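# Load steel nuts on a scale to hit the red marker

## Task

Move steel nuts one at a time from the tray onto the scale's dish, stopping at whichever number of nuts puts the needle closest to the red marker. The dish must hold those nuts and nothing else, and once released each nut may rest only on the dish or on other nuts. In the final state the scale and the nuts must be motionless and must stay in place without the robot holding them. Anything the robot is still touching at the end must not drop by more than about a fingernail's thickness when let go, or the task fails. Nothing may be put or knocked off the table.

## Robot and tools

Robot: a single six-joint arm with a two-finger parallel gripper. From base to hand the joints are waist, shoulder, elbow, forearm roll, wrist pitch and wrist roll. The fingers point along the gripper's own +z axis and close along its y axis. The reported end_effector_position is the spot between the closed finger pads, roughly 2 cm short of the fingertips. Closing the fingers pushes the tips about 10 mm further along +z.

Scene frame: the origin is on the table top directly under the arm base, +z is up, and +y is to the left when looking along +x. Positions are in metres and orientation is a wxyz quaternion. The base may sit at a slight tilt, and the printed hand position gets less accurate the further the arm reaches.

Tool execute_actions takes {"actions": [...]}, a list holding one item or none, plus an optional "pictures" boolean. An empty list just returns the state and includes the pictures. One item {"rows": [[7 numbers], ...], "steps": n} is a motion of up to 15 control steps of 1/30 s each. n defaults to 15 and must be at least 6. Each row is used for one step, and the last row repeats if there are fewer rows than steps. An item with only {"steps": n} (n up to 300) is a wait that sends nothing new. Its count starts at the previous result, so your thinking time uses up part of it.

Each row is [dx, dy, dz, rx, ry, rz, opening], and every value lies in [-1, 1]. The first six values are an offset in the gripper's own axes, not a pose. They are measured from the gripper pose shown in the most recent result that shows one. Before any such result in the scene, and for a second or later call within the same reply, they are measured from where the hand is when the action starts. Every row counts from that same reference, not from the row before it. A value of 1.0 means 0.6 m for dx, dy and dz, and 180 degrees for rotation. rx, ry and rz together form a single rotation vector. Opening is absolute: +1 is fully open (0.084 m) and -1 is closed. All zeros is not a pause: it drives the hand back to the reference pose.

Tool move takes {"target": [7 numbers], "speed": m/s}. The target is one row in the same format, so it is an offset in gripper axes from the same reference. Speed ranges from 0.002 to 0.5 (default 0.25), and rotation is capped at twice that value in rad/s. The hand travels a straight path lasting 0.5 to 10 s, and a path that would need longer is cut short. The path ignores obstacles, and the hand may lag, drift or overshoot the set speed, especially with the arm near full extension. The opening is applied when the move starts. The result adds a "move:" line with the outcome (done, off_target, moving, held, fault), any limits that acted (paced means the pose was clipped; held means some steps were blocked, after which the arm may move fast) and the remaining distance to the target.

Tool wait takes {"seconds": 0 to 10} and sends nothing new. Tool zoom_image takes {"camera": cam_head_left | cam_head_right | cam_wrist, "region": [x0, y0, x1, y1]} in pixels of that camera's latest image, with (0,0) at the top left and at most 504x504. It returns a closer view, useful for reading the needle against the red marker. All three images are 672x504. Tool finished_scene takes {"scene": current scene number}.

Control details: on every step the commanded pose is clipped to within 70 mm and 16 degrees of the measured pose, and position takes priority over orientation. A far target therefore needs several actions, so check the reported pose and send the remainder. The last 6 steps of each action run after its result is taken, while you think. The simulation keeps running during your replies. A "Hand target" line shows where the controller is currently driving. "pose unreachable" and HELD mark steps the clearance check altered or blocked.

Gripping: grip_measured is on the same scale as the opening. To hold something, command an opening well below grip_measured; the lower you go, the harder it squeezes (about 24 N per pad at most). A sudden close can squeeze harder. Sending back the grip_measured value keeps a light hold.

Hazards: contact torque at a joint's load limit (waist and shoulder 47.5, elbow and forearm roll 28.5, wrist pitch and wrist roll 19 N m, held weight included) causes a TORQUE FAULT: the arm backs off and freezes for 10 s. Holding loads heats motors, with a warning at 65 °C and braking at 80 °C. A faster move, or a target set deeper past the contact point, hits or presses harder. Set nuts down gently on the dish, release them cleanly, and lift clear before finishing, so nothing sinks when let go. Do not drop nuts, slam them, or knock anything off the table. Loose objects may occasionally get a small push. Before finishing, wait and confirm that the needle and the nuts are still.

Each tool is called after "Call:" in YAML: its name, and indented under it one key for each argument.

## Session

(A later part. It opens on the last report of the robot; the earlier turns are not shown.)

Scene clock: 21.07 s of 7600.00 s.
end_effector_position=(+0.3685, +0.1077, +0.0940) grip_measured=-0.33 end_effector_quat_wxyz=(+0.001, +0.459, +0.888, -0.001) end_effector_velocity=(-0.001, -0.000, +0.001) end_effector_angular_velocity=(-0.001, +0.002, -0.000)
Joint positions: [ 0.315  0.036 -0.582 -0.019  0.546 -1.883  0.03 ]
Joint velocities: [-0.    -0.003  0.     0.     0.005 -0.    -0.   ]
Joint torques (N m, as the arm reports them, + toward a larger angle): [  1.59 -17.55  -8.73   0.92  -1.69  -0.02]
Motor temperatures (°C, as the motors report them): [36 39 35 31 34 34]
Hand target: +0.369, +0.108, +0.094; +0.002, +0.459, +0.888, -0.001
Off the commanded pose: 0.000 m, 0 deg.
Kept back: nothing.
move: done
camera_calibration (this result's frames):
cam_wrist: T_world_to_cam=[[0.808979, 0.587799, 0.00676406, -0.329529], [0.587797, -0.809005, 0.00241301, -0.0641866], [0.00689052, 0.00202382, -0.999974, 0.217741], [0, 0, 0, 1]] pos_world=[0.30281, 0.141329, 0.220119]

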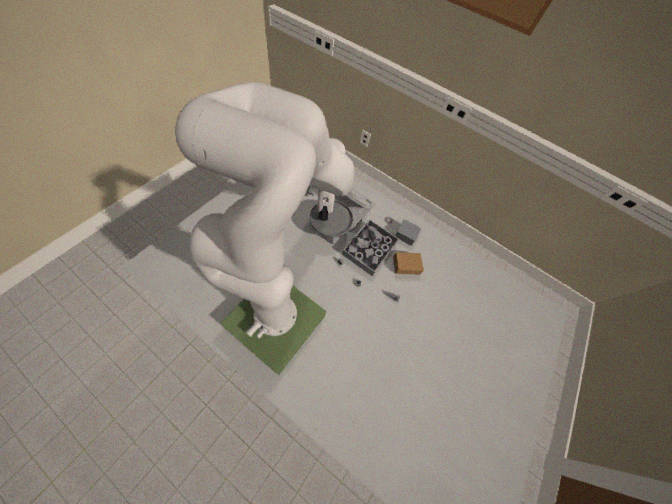

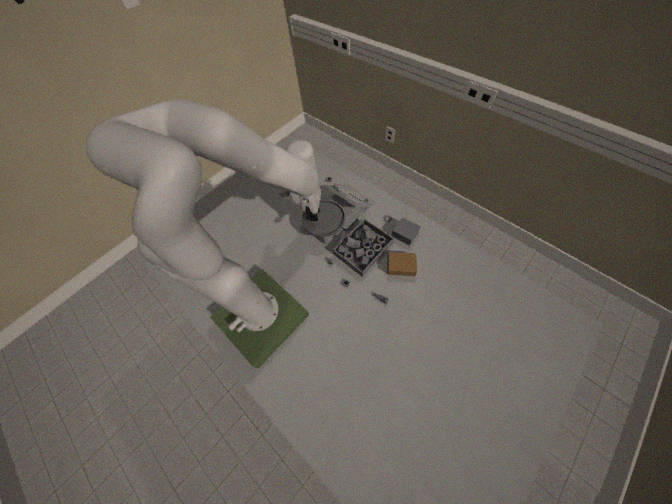

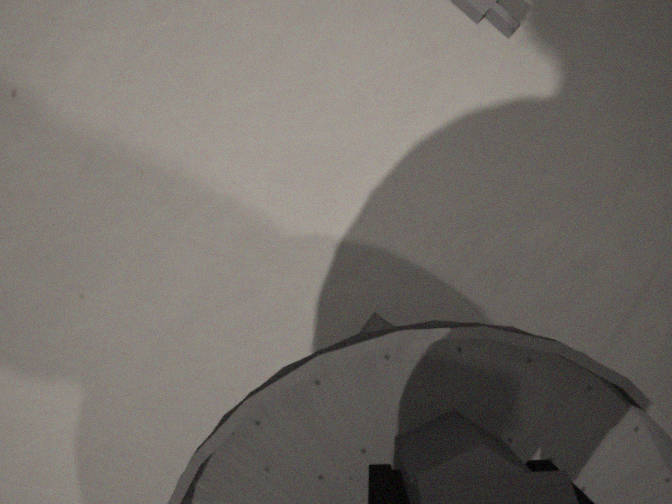

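Call:
move:
  target: [0, 0, -0.002, 0, 0, 0, 0.0]
  speed: 0.05

Scene clock: 22.03 s of 7600.00 s.
end_effector_position=(+0.3685, +0.1077, +0.0952) grip_measured=-0.01 end_effector_quat_wxyz=(+0.001, +0.459, +0.888, -0.001) end_effector_velocity=(-0.001, -0.000, -0.001) end_effector_angular_velocity=(-0.001, +0.004, -0.000)
Joint positions: [ 0.315  0.033 -0.583 -0.019  0.55  -1.883  0.044]
Joint velocities: [ 0.     0.002  0.001 -0.     0.001  0.     0.   ]
Joint torques (N m, as the arm reports them, + toward a larger angle): [  0.79 -17.38  -9.11   0.39  -1.93  -0.09]
Motor temperatures (°C, as the motors report them): [36 39 35 31 34 34]
Hand target: +0.368, +0.108, +0.095; +0.001, +0.459, +0.888, -0.001
Off the commanded pose: 0.000 m, 0 deg.
Kept back: nothing.
move: done
camera_calibration (this result's frames):
cam_wrist: T_world_to_cam=[[0.808975, 0.587804, 0.00675533, -0.329534], [0.587802, -0.809001, 0.00241686, -0.0641855], [0.00688571, 0.00201562, -0.999974, 0.218921], [0, 0, 0, 1]] pos_world=[0.302805, 0.141334, 0.221296]

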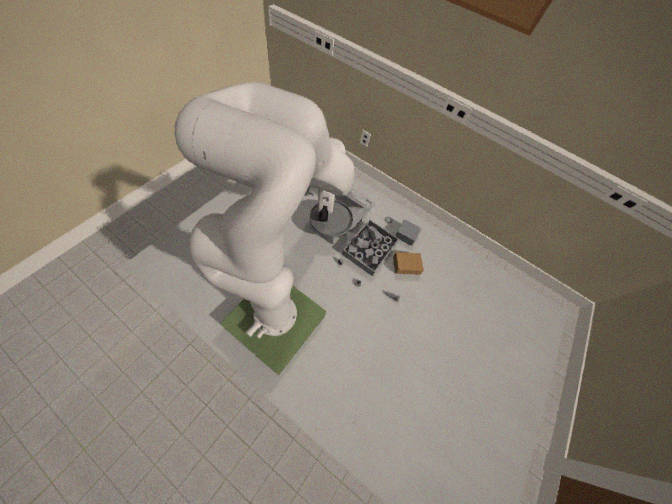

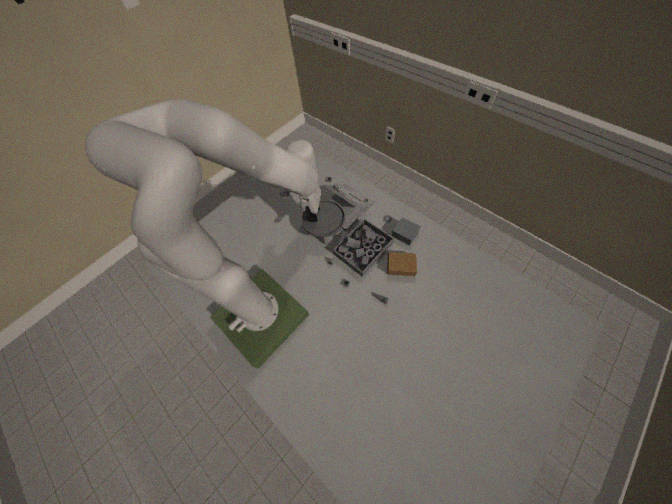

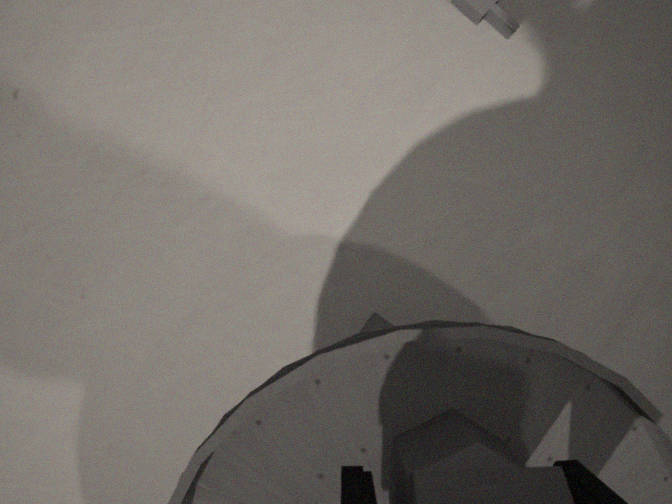

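Call:
move:
  target: [0, 0, -0.09, 0, 0, 0, 0.0]
  speed: 0.2

Call:
move:
  target: [-0.322, -0.023, -0.27, 0, 0, 0.197, 0.0]
  speed: 0.35

Scene clock: 23.17 s of 7600.00 s.
end_effector_position=(+0.3682, +0.1077, +0.1487) grip_measured=-0.01 end_effector_quat_wxyz=(+0.001, +0.459, +0.888, -0.002) end_effector_velocity=(+0.001, -0.000, +0.003) end_effector_angular_velocity=(+0.001, -0.003, -0.001)
Joint positions: [ 0.317 -0.11  -0.619 -0.015  0.729 -1.886  0.044]
Joint velocities: [-0.001 -0.006 -0.003 -0.     0.006 -0.     0.   ]
Joint torques (N m, as the arm reports them, + toward a larger angle): [  0.95 -16.3   -9.9    0.68  -1.86  -0.1 ]
Motor temperatures (°C, as the motors report them): [36 39 35 31 34 34]
Hand target: +0.368, +0.108, +0.149; +0.001, +0.459, +0.888, -0.002
Off the commanded pose: 0.001 m, 0 deg.
Kept back: nothing.
move: done
camera_calibration (this result's frames):
cam_wrist: T_world_to_cam=[[0.809117, 0.587618, 0.00596385, -0.32962], [0.587614, -0.809137, 0.00247242, -0.064114], [0.00627841, 0.00150397, -0.999979, 0.272692], [0, 0, 0, 1]] pos_world=[0.302663, 0.141403, 0.274811]

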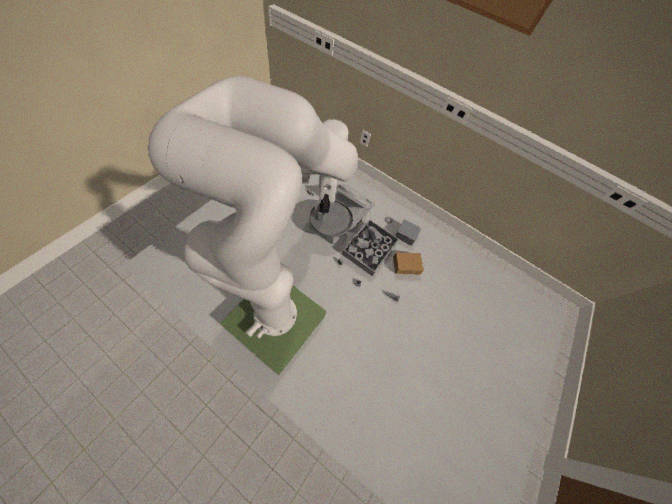

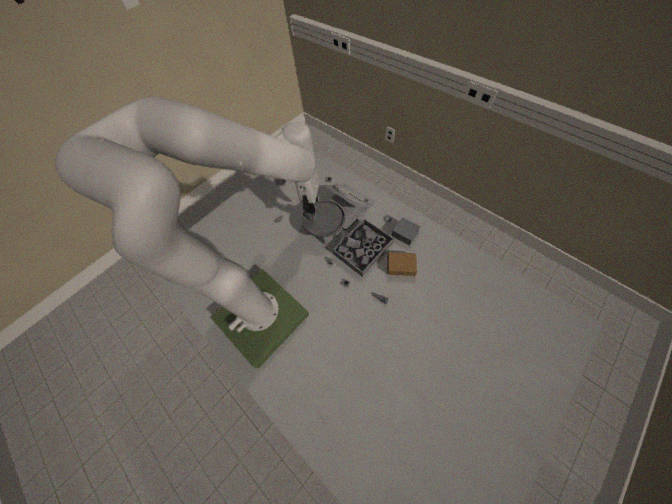

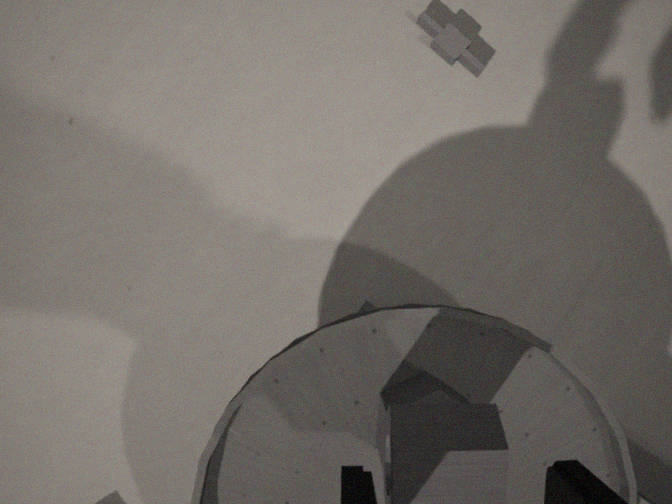

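Scene clock: 24.70 s of 7600.00 s.
end_effector_position=(+0.4678, -0.0576, +0.3109) grip_measured=-0.01 end_effector_quat_wxyz=(+0.001, +0.708, +0.706, -0.001) end_effector_velocity=(+0.002, -0.002, +0.002) end_effector_angular_velocity=(-0.001, -0.002, -0.003)
Joint positions: [-0.089 -0.03  -1.209 -0.009  1.237 -1.68   0.044]
Joint velocities: [-0.003  0.004 -0.011 -0.     0.004  0.001 -0.   ]
Joint torques (N m, as the arm reports them, + toward a larger angle): [  1.29 -19.9  -11.67   0.28  -2.07   0.03]
Motor temperatures (°C, as the motors report them): [36 39 35 31 34 34]
Hand target: +0.468, -0.058, +0.311; +0.001, +0.708, +0.706, -0.001
Off the commanded pose: 0.001 m, 0 deg.
Kept back: nothing.
move: done
camera_calibration (this result's frames):
cam_wrist: T_world_to_cam=[[0.999932, 0.00888248, 0.00759839, -0.437086], [0.00886579, -0.999958, 0.00222742, 0.0030493], [0.00761786, -0.0021599, -0.999969, 0.433653], [0, 0, 0, 1]] pos_world=[0.433725, 0.00786823, 0.436953]

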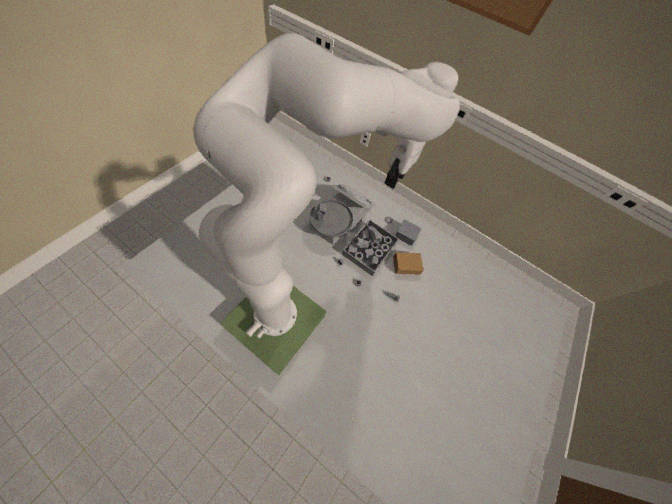

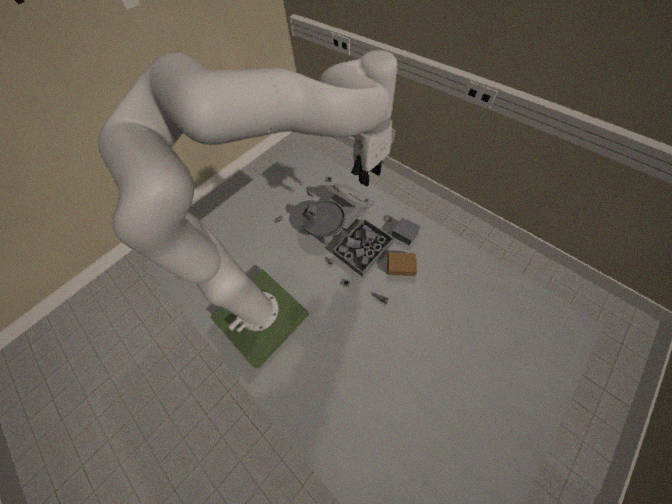

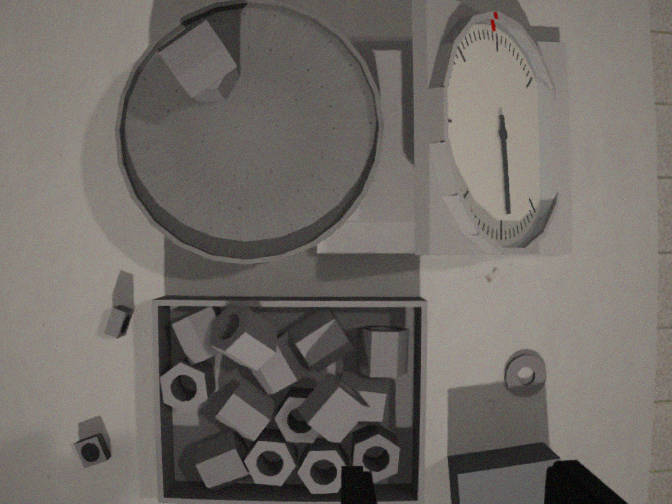

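Call:
zoom_image:
  camera: "cam_wrist"
  region: [110, 0, 300, 150]

Call:
zoom_image:
  camera: "cam_wrist"
  region: [410, 0, 600, 260]

Call:
zoom_image:
  camera: "cam_head_right"
  region: [290, 185, 350, 240]

Region (110, 0, 300, 150) of cam_wrist's 672x504 image, scaled by 2.653, with more detail than that image has; it fills the top 398 rows of this view, and the rest is white.

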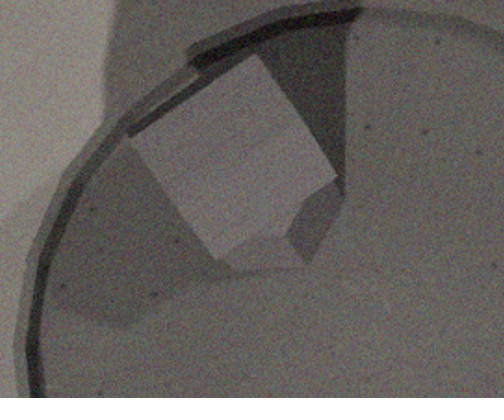

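Region (410, 0, 600, 260) of cam_wrist's 672x504 image, scaled by 1.938, with more detail than that image has; it fills the left 368 columns of this view, and the rest is white.

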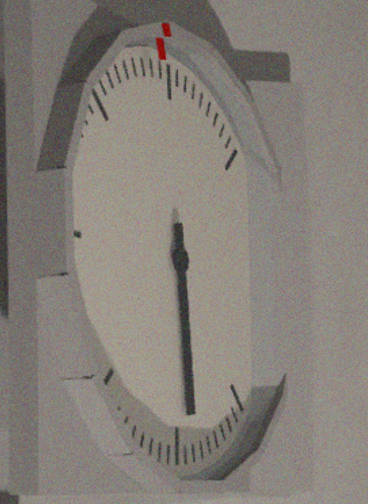

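Region (290, 185, 350, 240) of cam_head_right's 672x504 image, scaled by 8.400, with more detail than that image has; it fills the top 462 rows of this view, and the rest is white.

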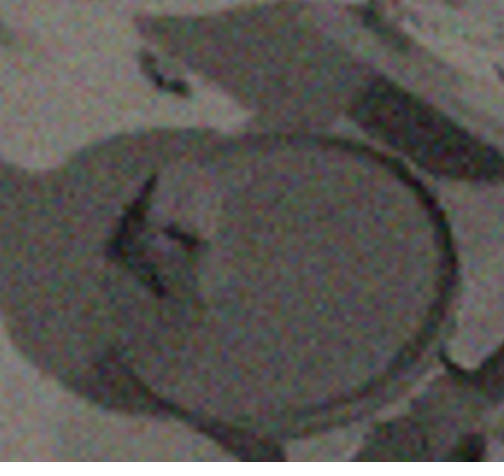

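Call:
zoom_image:
  camera: "cam_wrist"
  region: [145, 290, 435, 504]

Region (145, 290, 435, 504) of cam_wrist's 672x504 image, scaled by 1.738, with more detail than that image has; it fills the top 372 rows of this view, and the rest is white.

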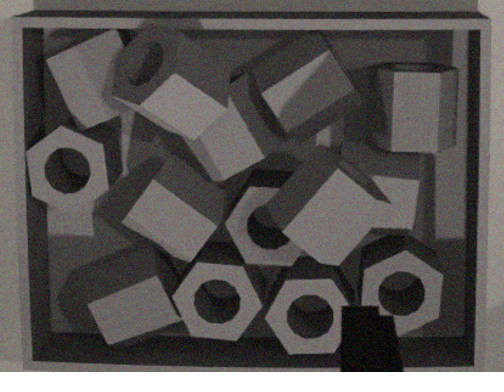

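Call:
move:
  target: [-0.058, -0.0455, 0.338, 0, 0, -0.278, 0.03]
  speed: 0.4

Scene clock: 28.70 s of 7600.00 s.
end_effector_position=(+0.4406, -0.0922, +0.1087) grip_measured=+0.02 end_effector_quat_wxyz=(+0.001, +0.343, +0.939, -0.001) end_effector_velocity=(-0.002, +0.000, -0.004) end_effector_angular_velocity=(+0.005, +0.006, +0.009)
Joint positions: [-0.177  0.179 -0.832 -0.013  0.65  -2.634  0.045]
Joint velocities: [-0.001  0.008  0.003  0.006 -0.004 -0.015 -0.   ]
Joint torques (N m, as the arm reports them, + toward a larger angle): [  0.79 -21.47  -9.42   0.35  -1.9   -0.15]
Motor temperatures (°C, as the motors report them): [36 39 35 31 34 34]
Hand target: +0.440, -0.092, +0.108; +0.000, +0.342, +0.940, -0.001
Off the commanded pose: 0.001 m, 0 deg.
Kept back: nothing.
move: done
camera_calibration (this result's frames):
cam_wrist: T_world_to_cam=[[0.635115, 0.772395, 0.00594239, -0.176732], [0.772405, -0.635129, 0.000755979, -0.333447], [0.0043581, 0.0041098, -0.999982, 0.233656], [0, 0, 0, 1]] pos_world=[0.368783, -0.0762352, 0.234954]

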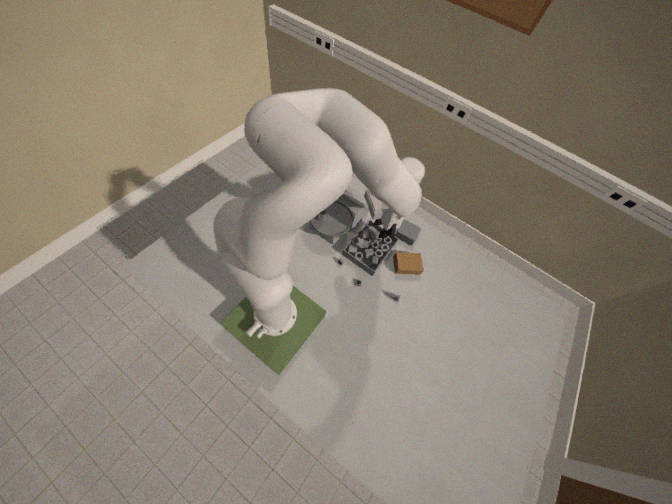

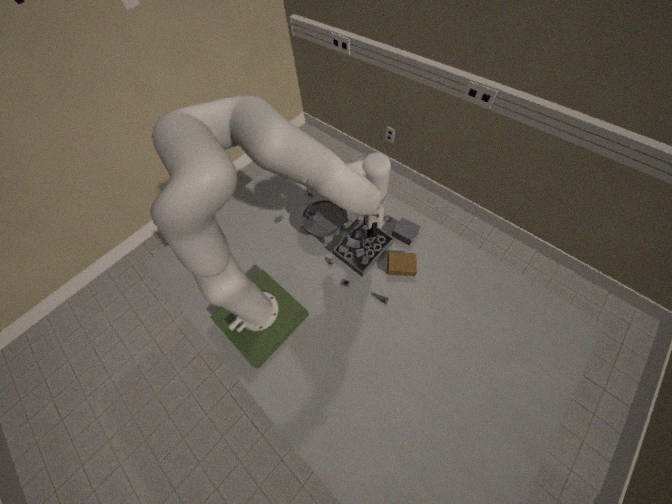

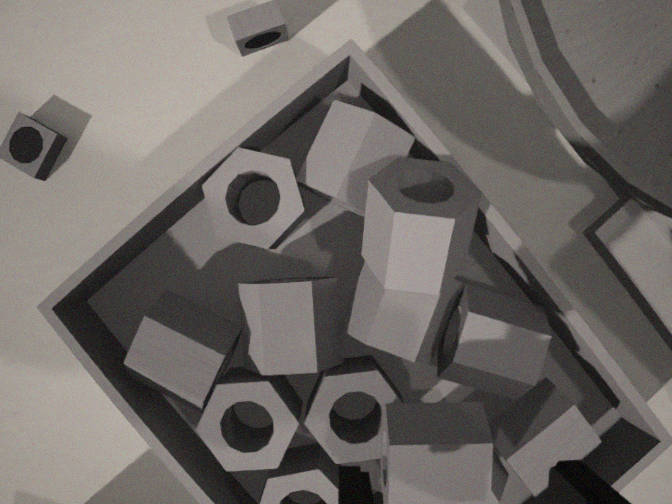

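Call:
move:
  target: [0.007, -0.003, 0.077, 0, 0, 0, 0.0]
  speed: 0.1

Call:
move:
  target: [0, 0, 0, 0, 0, 0, -0.6]

Scene clock: 29.87 s of 7600.00 s.
end_effector_position=(+0.4365, -0.0910, +0.0630) grip_measured=-0.01 end_effector_quat_wxyz=(+0.001, +0.343, +0.939, -0.001) end_effector_velocity=(+0.000, -0.000, -0.002) end_effector_angular_velocity=(-0.001, -0.001, +0.001)
Joint positions: [-0.177  0.283 -0.805 -0.015  0.517 -2.632  0.044]
Joint velocities: [ 0.     0.005  0.001 -0.002 -0.007  0.     0.   ]
Joint torques (N m, as the arm reports them, + toward a larger angle): [  1.01 -21.97  -8.74   0.27  -1.88   0.01]
Motor temperatures (°C, as the motors report them): [36 39 35 31 34 34]
Hand target: +0.436, -0.091, +0.063; +0.001, +0.343, +0.939, -0.001
Off the commanded pose: 0.001 m, 0 deg.
Kept back: nothing.
move: done
camera_calibration (this result's frames):
cam_wrist: T_world_to_cam=[[0.634984, 0.772498, 0.00650673, -0.174845], [0.772508, -0.635003, 0.00130176, -0.329548], [0.0051374, 0.00419991, -0.999978, 0.187674], [0, 0, 0, 1]] pos_world=[0.364639, -0.0749849, 0.189236]

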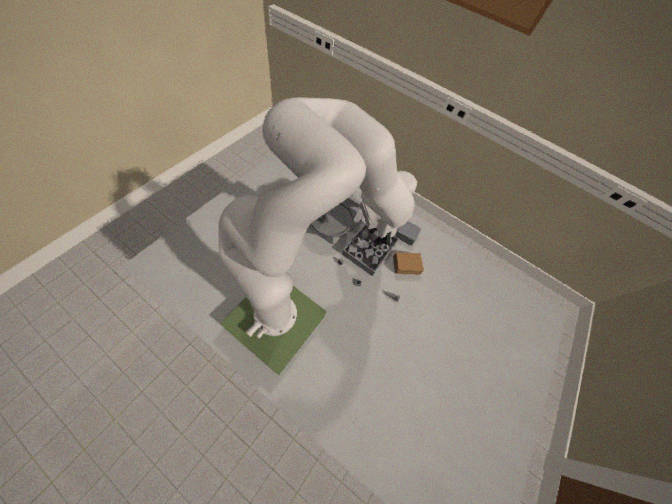

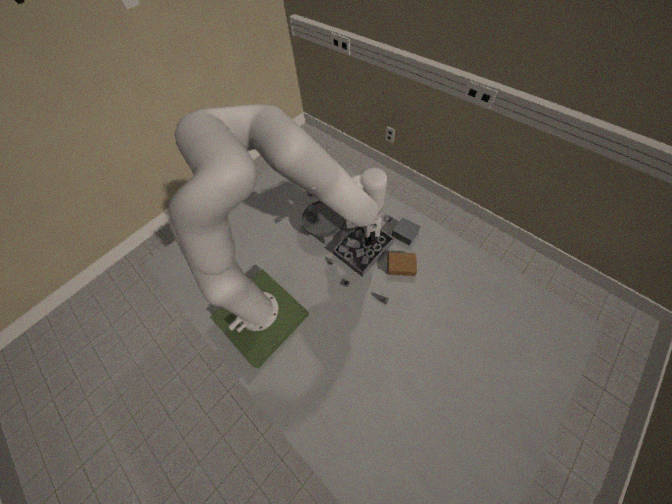

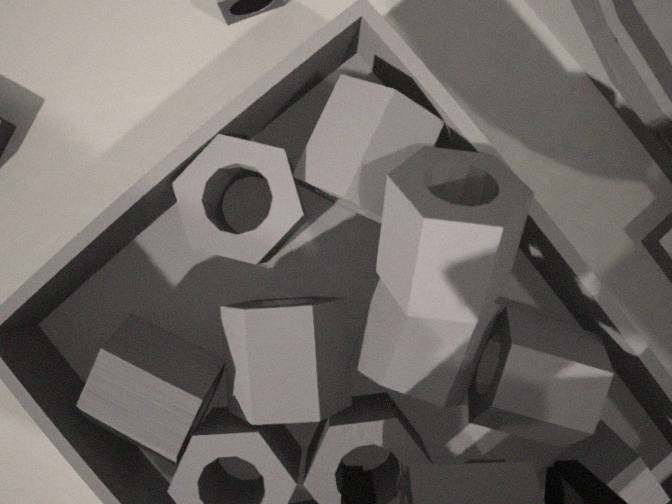

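Scene clock: 30.37 s of 7600.00 s.
end_effector_position=(+0.4365, -0.0909, +0.0630) grip_measured=-0.33 end_effector_quat_wxyz=(+0.001, +0.343, +0.939, -0.001) end_effector_velocity=(-0.001, +0.000, -0.001) end_effector_angular_velocity=(+0.001, +0.003, -0.001)
Joint positions: [-0.177  0.283 -0.805 -0.015  0.517 -2.632  0.03 ]
Joint velocities: [-0.     0.002  0.001  0.     0.     0.001 -0.   ]
Joint torques (N m, as the arm reports them, + toward a larger angle): [  0.82 -21.79  -8.9    0.57  -2.1    0.03]
Motor temperatures (°C, as the motors report them): [36 39 35 31 34 34]
Hand target: +0.437, -0.091, +0.063; +0.001, +0.343, +0.939, -0.001
Off the commanded pose: 0.000 m, 0 deg.
Kept back: nothing.
move: done
camera_calibration (this result's frames):
cam_wrist: T_world_to_cam=[[0.634985, 0.772498, 0.00645529, -0.174822], [0.772508, -0.635003, 0.00120503, -0.329506], [0.00503002, 0.00422159, -0.999978, 0.18769], [0, 0, 0, 1]] pos_world=[0.364611, -0.0749795, 0.189211]

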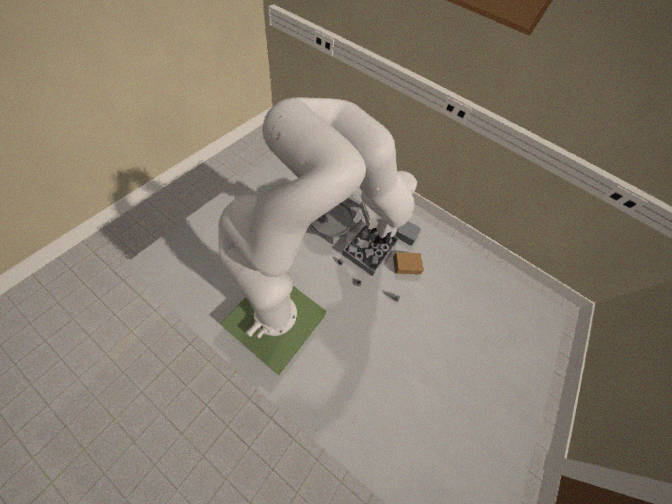

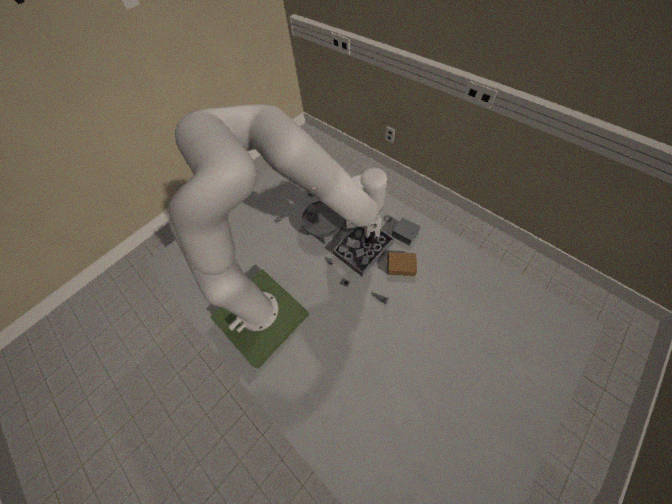

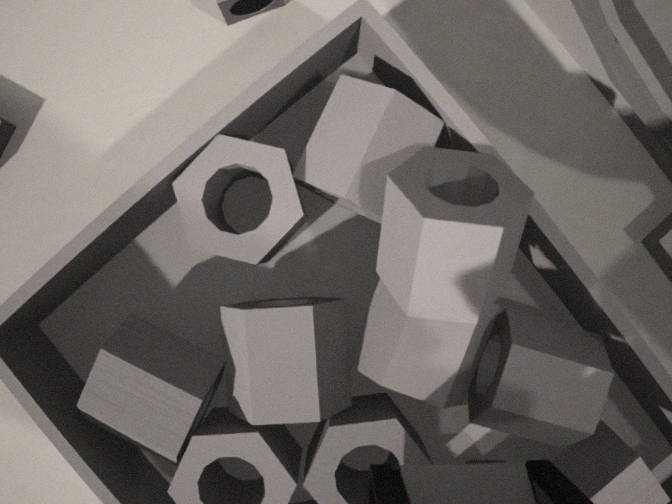

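Call:
move:
  target: [0.027, 0.032, -0.103, 0, 0, 0, -0.6]
  speed: 0.25

Call:
move:
  target: [0.137, 0.133, 0.012, 0, 0, 0, -0.6]
  speed: 0.3

Call:
move:
  target: [0, 0, 0.04, 0, 0, 0, -0.6]
  speed: 0.06

Scene clock: 32.80 s of 7600.00 s.
end_effector_position=(+0.4362, -0.0660, +0.1241) grip_measured=-0.33 end_effector_quat_wxyz=(+0.001, +0.343, +0.939, -0.002) end_effector_velocity=(+0.001, +0.000, +0.002) end_effector_angular_velocity=(-0.001, -0.002, +0.001)
Joint positions: [-0.12   0.118 -0.807 -0.013  0.686 -2.578  0.03 ]
Joint velocities: [ 0.001 -0.005 -0.001 -0.001  0.005  0.002  0.   ]
Joint torques (N m, as the arm reports them, + toward a larger angle): [  0.85 -21.   -10.15   0.6   -1.99  -0.03]
Motor temperatures (°C, as the motors report them): [36 39 35 31 34 34]
Hand target: +0.436, -0.066, +0.125; +0.001, +0.343, +0.939, -0.001
Off the commanded pose: 0.001 m, 0 deg.
Kept back: nothing.
move: done
camera_calibration (this result's frames):
cam_wrist: T_world_to_cam=[[0.635251, 0.772286, 0.00561544, -0.194349], [0.772295, -0.635264, 0.000735421, -0.313325], [0.00413524, 0.0038696, -0.999984, 0.249083], [0, 0, 0, 1]] pos_world=[0.36441, -0.0499145, 0.250401]

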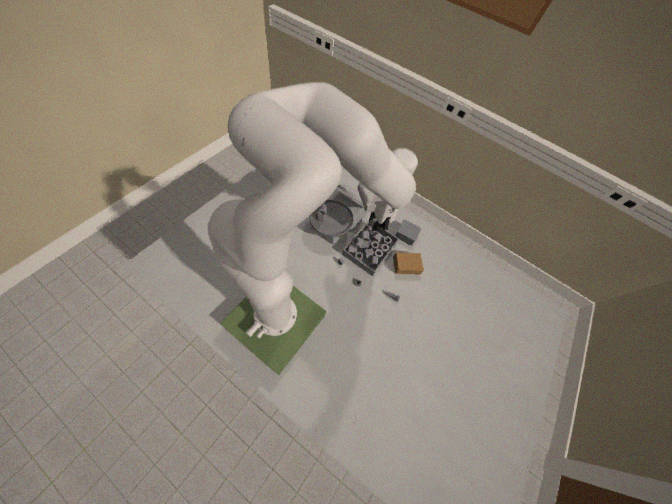

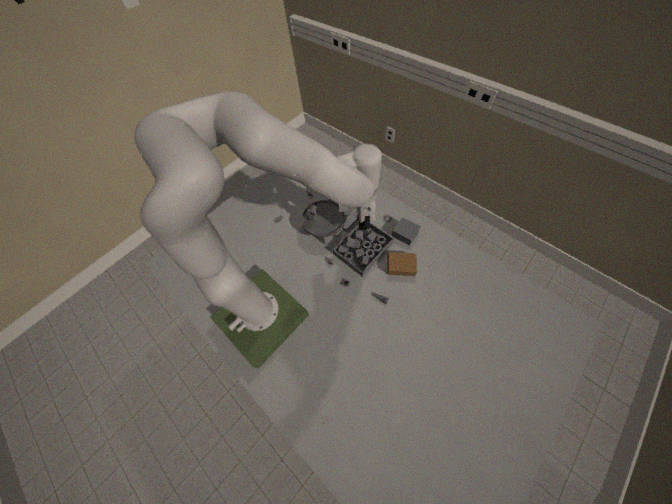

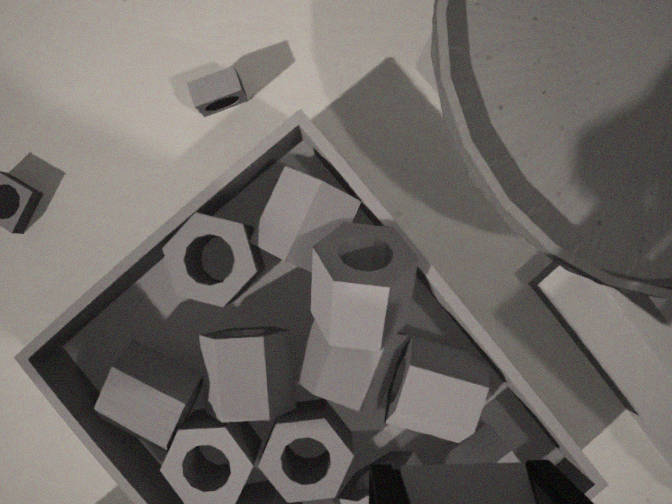

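Scene clock: 33.80 s of 7600.00 s.
end_effector_position=(+0.4252, +0.0474, +0.1167) grip_measured=-0.33 end_effector_quat_wxyz=(+0.001, +0.343, +0.939, -0.002) end_effector_velocity=(-0.000, +0.002, +0.000) end_effector_angular_velocity=(-0.001, +0.000, -0.001)
Joint positions: [ 0.142  0.1   -0.754 -0.016  0.653 -2.313  0.03 ]
Joint velocities: [ 0.005  0.    -0.001 -0.001  0.001  0.007  0.   ]
Joint torques (N m, as the arm reports them, + toward a larger angle): [  0.28 -20.31  -9.94   0.35  -2.06   0.16]
Motor temperatures (°C, as the motors report them): [36 39 35 31 34 34]
Hand target: +0.425, +0.048, +0.117; +0.001, +0.343, +0.939, -0.002
Off the commanded pose: 0.001 m, 0 deg.
Kept back: nothing.
move: done
camera_calibration (this result's frames):
cam_wrist: T_world_to_cam=[[0.635552, 0.77204, 0.00528649, -0.274958], [0.772045, -0.635566, 0.00145996, -0.232782], [0.00448706, 0.00315353, -0.999985, 0.241114], [0, 0, 0, 1]] pos_world=[0.353386, 0.0635696, 0.242904]

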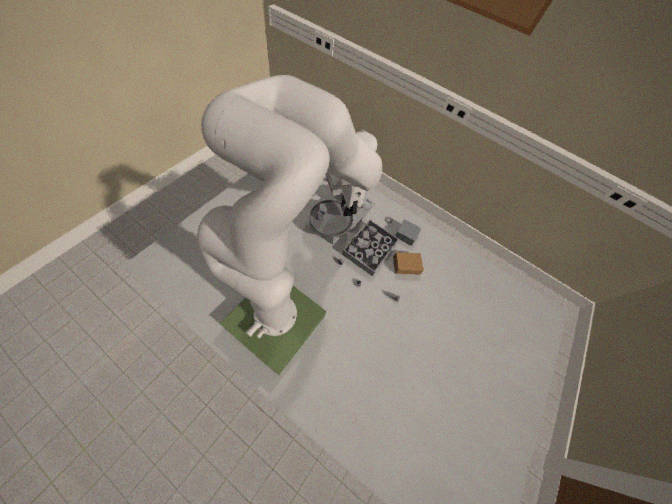

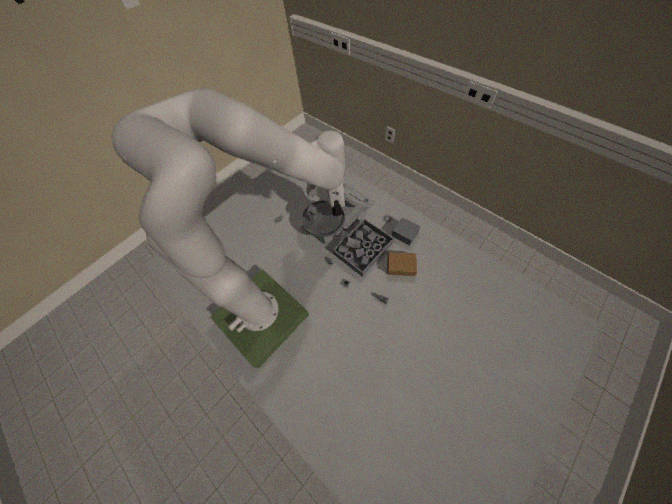

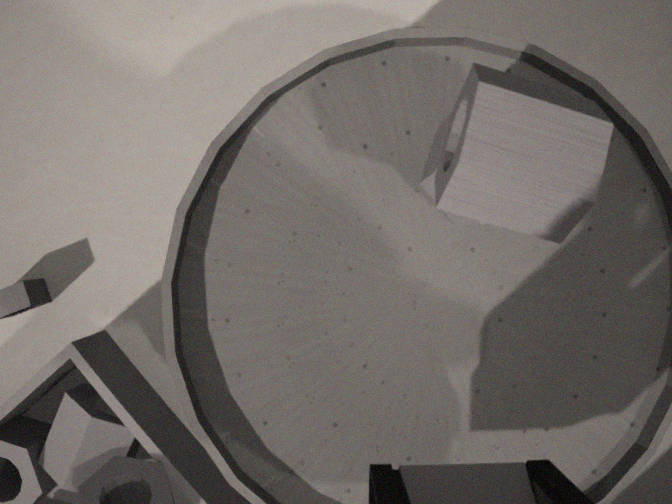

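Scene clock: 34.63 s of 7600.00 s.
end_effector_position=(+0.4253, +0.0474, +0.0930) grip_measured=-0.33 end_effector_quat_wxyz=(+0.001, +0.343, +0.939, -0.002) end_effector_velocity=(+0.000, -0.000, -0.001) end_effector_angular_velocity=(-0.001, -0.002, +0.001)
Joint positions: [ 0.141  0.16  -0.744 -0.017  0.583 -2.312  0.03 ]
Joint velocities: [-0.001  0.003  0.001 -0.002 -0.006  0.     0.   ]
Joint torques (N m, as the arm reports them, + toward a larger angle): [  1.08 -21.09  -9.46   0.55  -2.01   0.09]
Motor temperatures (°C, as the motors report them): [36 39 35 31 34 34]
Hand target: +0.425, +0.047, +0.093; +0.001, +0.343, +0.939, -0.002
Off the commanded pose: 0.000 m, 0 deg.
Kept back: nothing.
move: done
camera_calibration (this result's frames):
cam_wrist: T_world_to_cam=[[0.635483, 0.772094, 0.00567694, -0.274931], [0.7721, -0.635499, 0.00165931, -0.232913], [0.00488883, 0.0033287, -0.999983, 0.217268], [0, 0, 0, 1]] pos_world=[0.353484, 0.0635329, 0.219211]

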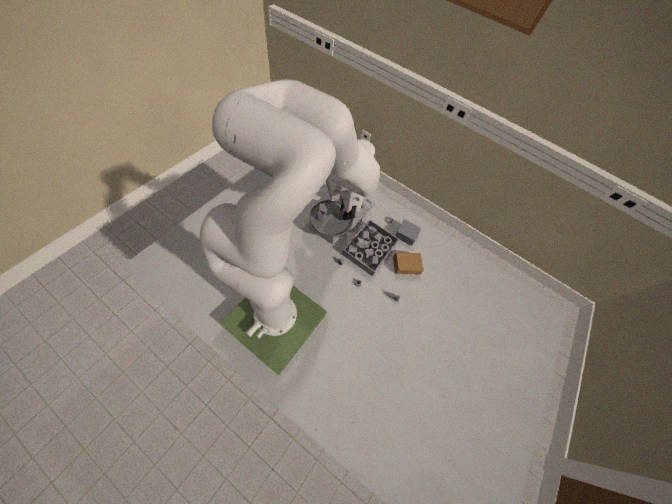

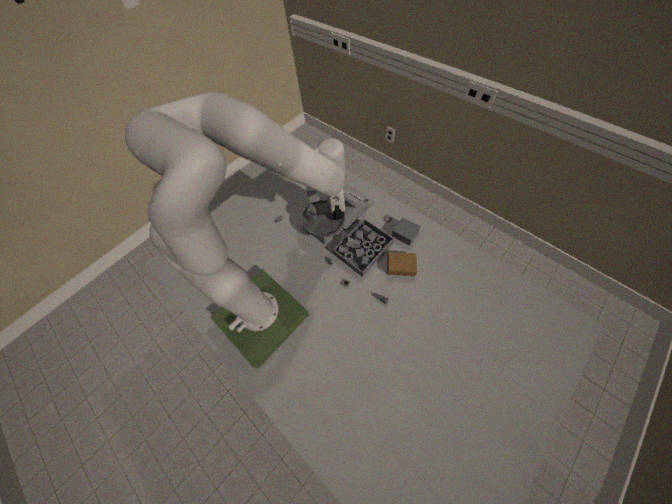

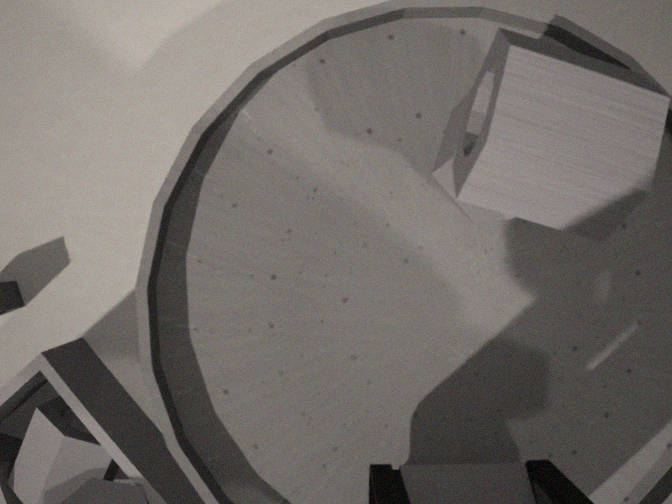

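Call:
move:
  target: [0, 0, 0.012, 0, 0, 0, -0.6]
  speed: 0.03

Scene clock: 35.60 s of 7600.00 s.
end_effector_position=(+0.4257, +0.0475, +0.0866) grip_measured=-0.33 end_effector_quat_wxyz=(+0.001, +0.343, +0.939, -0.001) end_effector_velocity=(+0.001, -0.000, -0.002) end_effector_angular_velocity=(-0.000, -0.002, -0.001)
Joint positions: [ 0.141  0.177 -0.742 -0.018  0.562 -2.312  0.03 ]
Joint velocities: [-0.001  0.007 -0.002 -0.001 -0.008  0.001  0.   ]
Joint torques (N m, as the arm reports them, + toward a larger angle): [  0.78 -17.57  -8.47   0.3   -3.29  -0.01]
Motor temperatures (°C, as the motors report them): [36 39 35 31 34 34]
Hand target: +0.425, +0.047, +0.086; +0.001, +0.343, +0.939, -0.002
Off the commanded pose: 0.001 m, 0 deg.
Kept back: nothing.
move: done
camera_calibration (this result's frames):
cam_wrist: T_world_to_cam=[[0.635437, 0.772125, 0.00646785, -0.275211], [0.772129, -0.635461, 0.00237617, -0.233233], [0.00594476, 0.00348411, -0.999976, 0.210349], [0, 0, 0, 1]] pos_world=[0.353715, 0.0635543, 0.212678]

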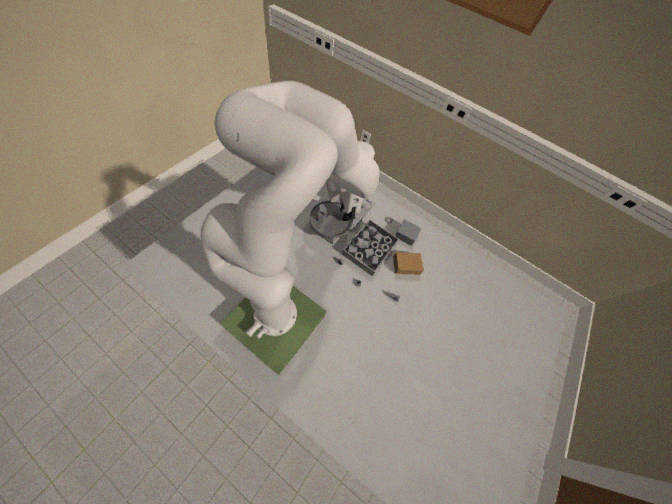

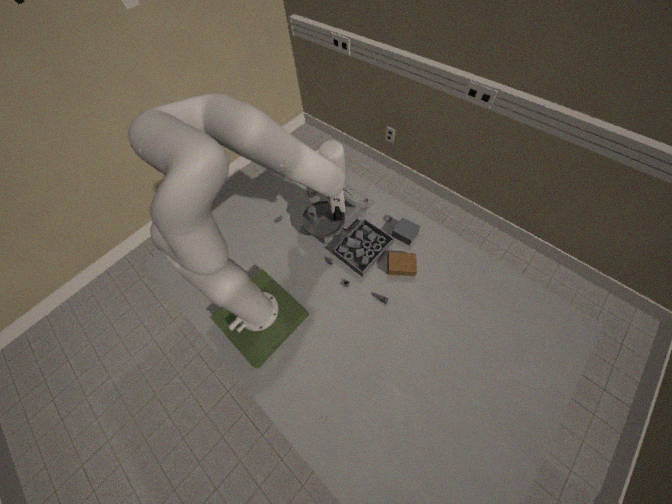

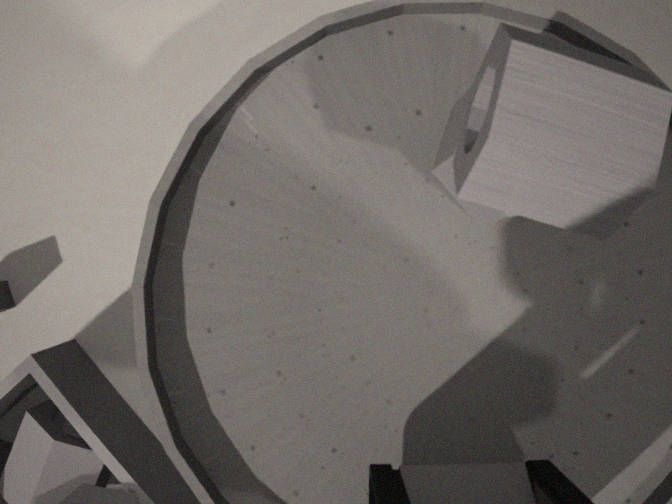

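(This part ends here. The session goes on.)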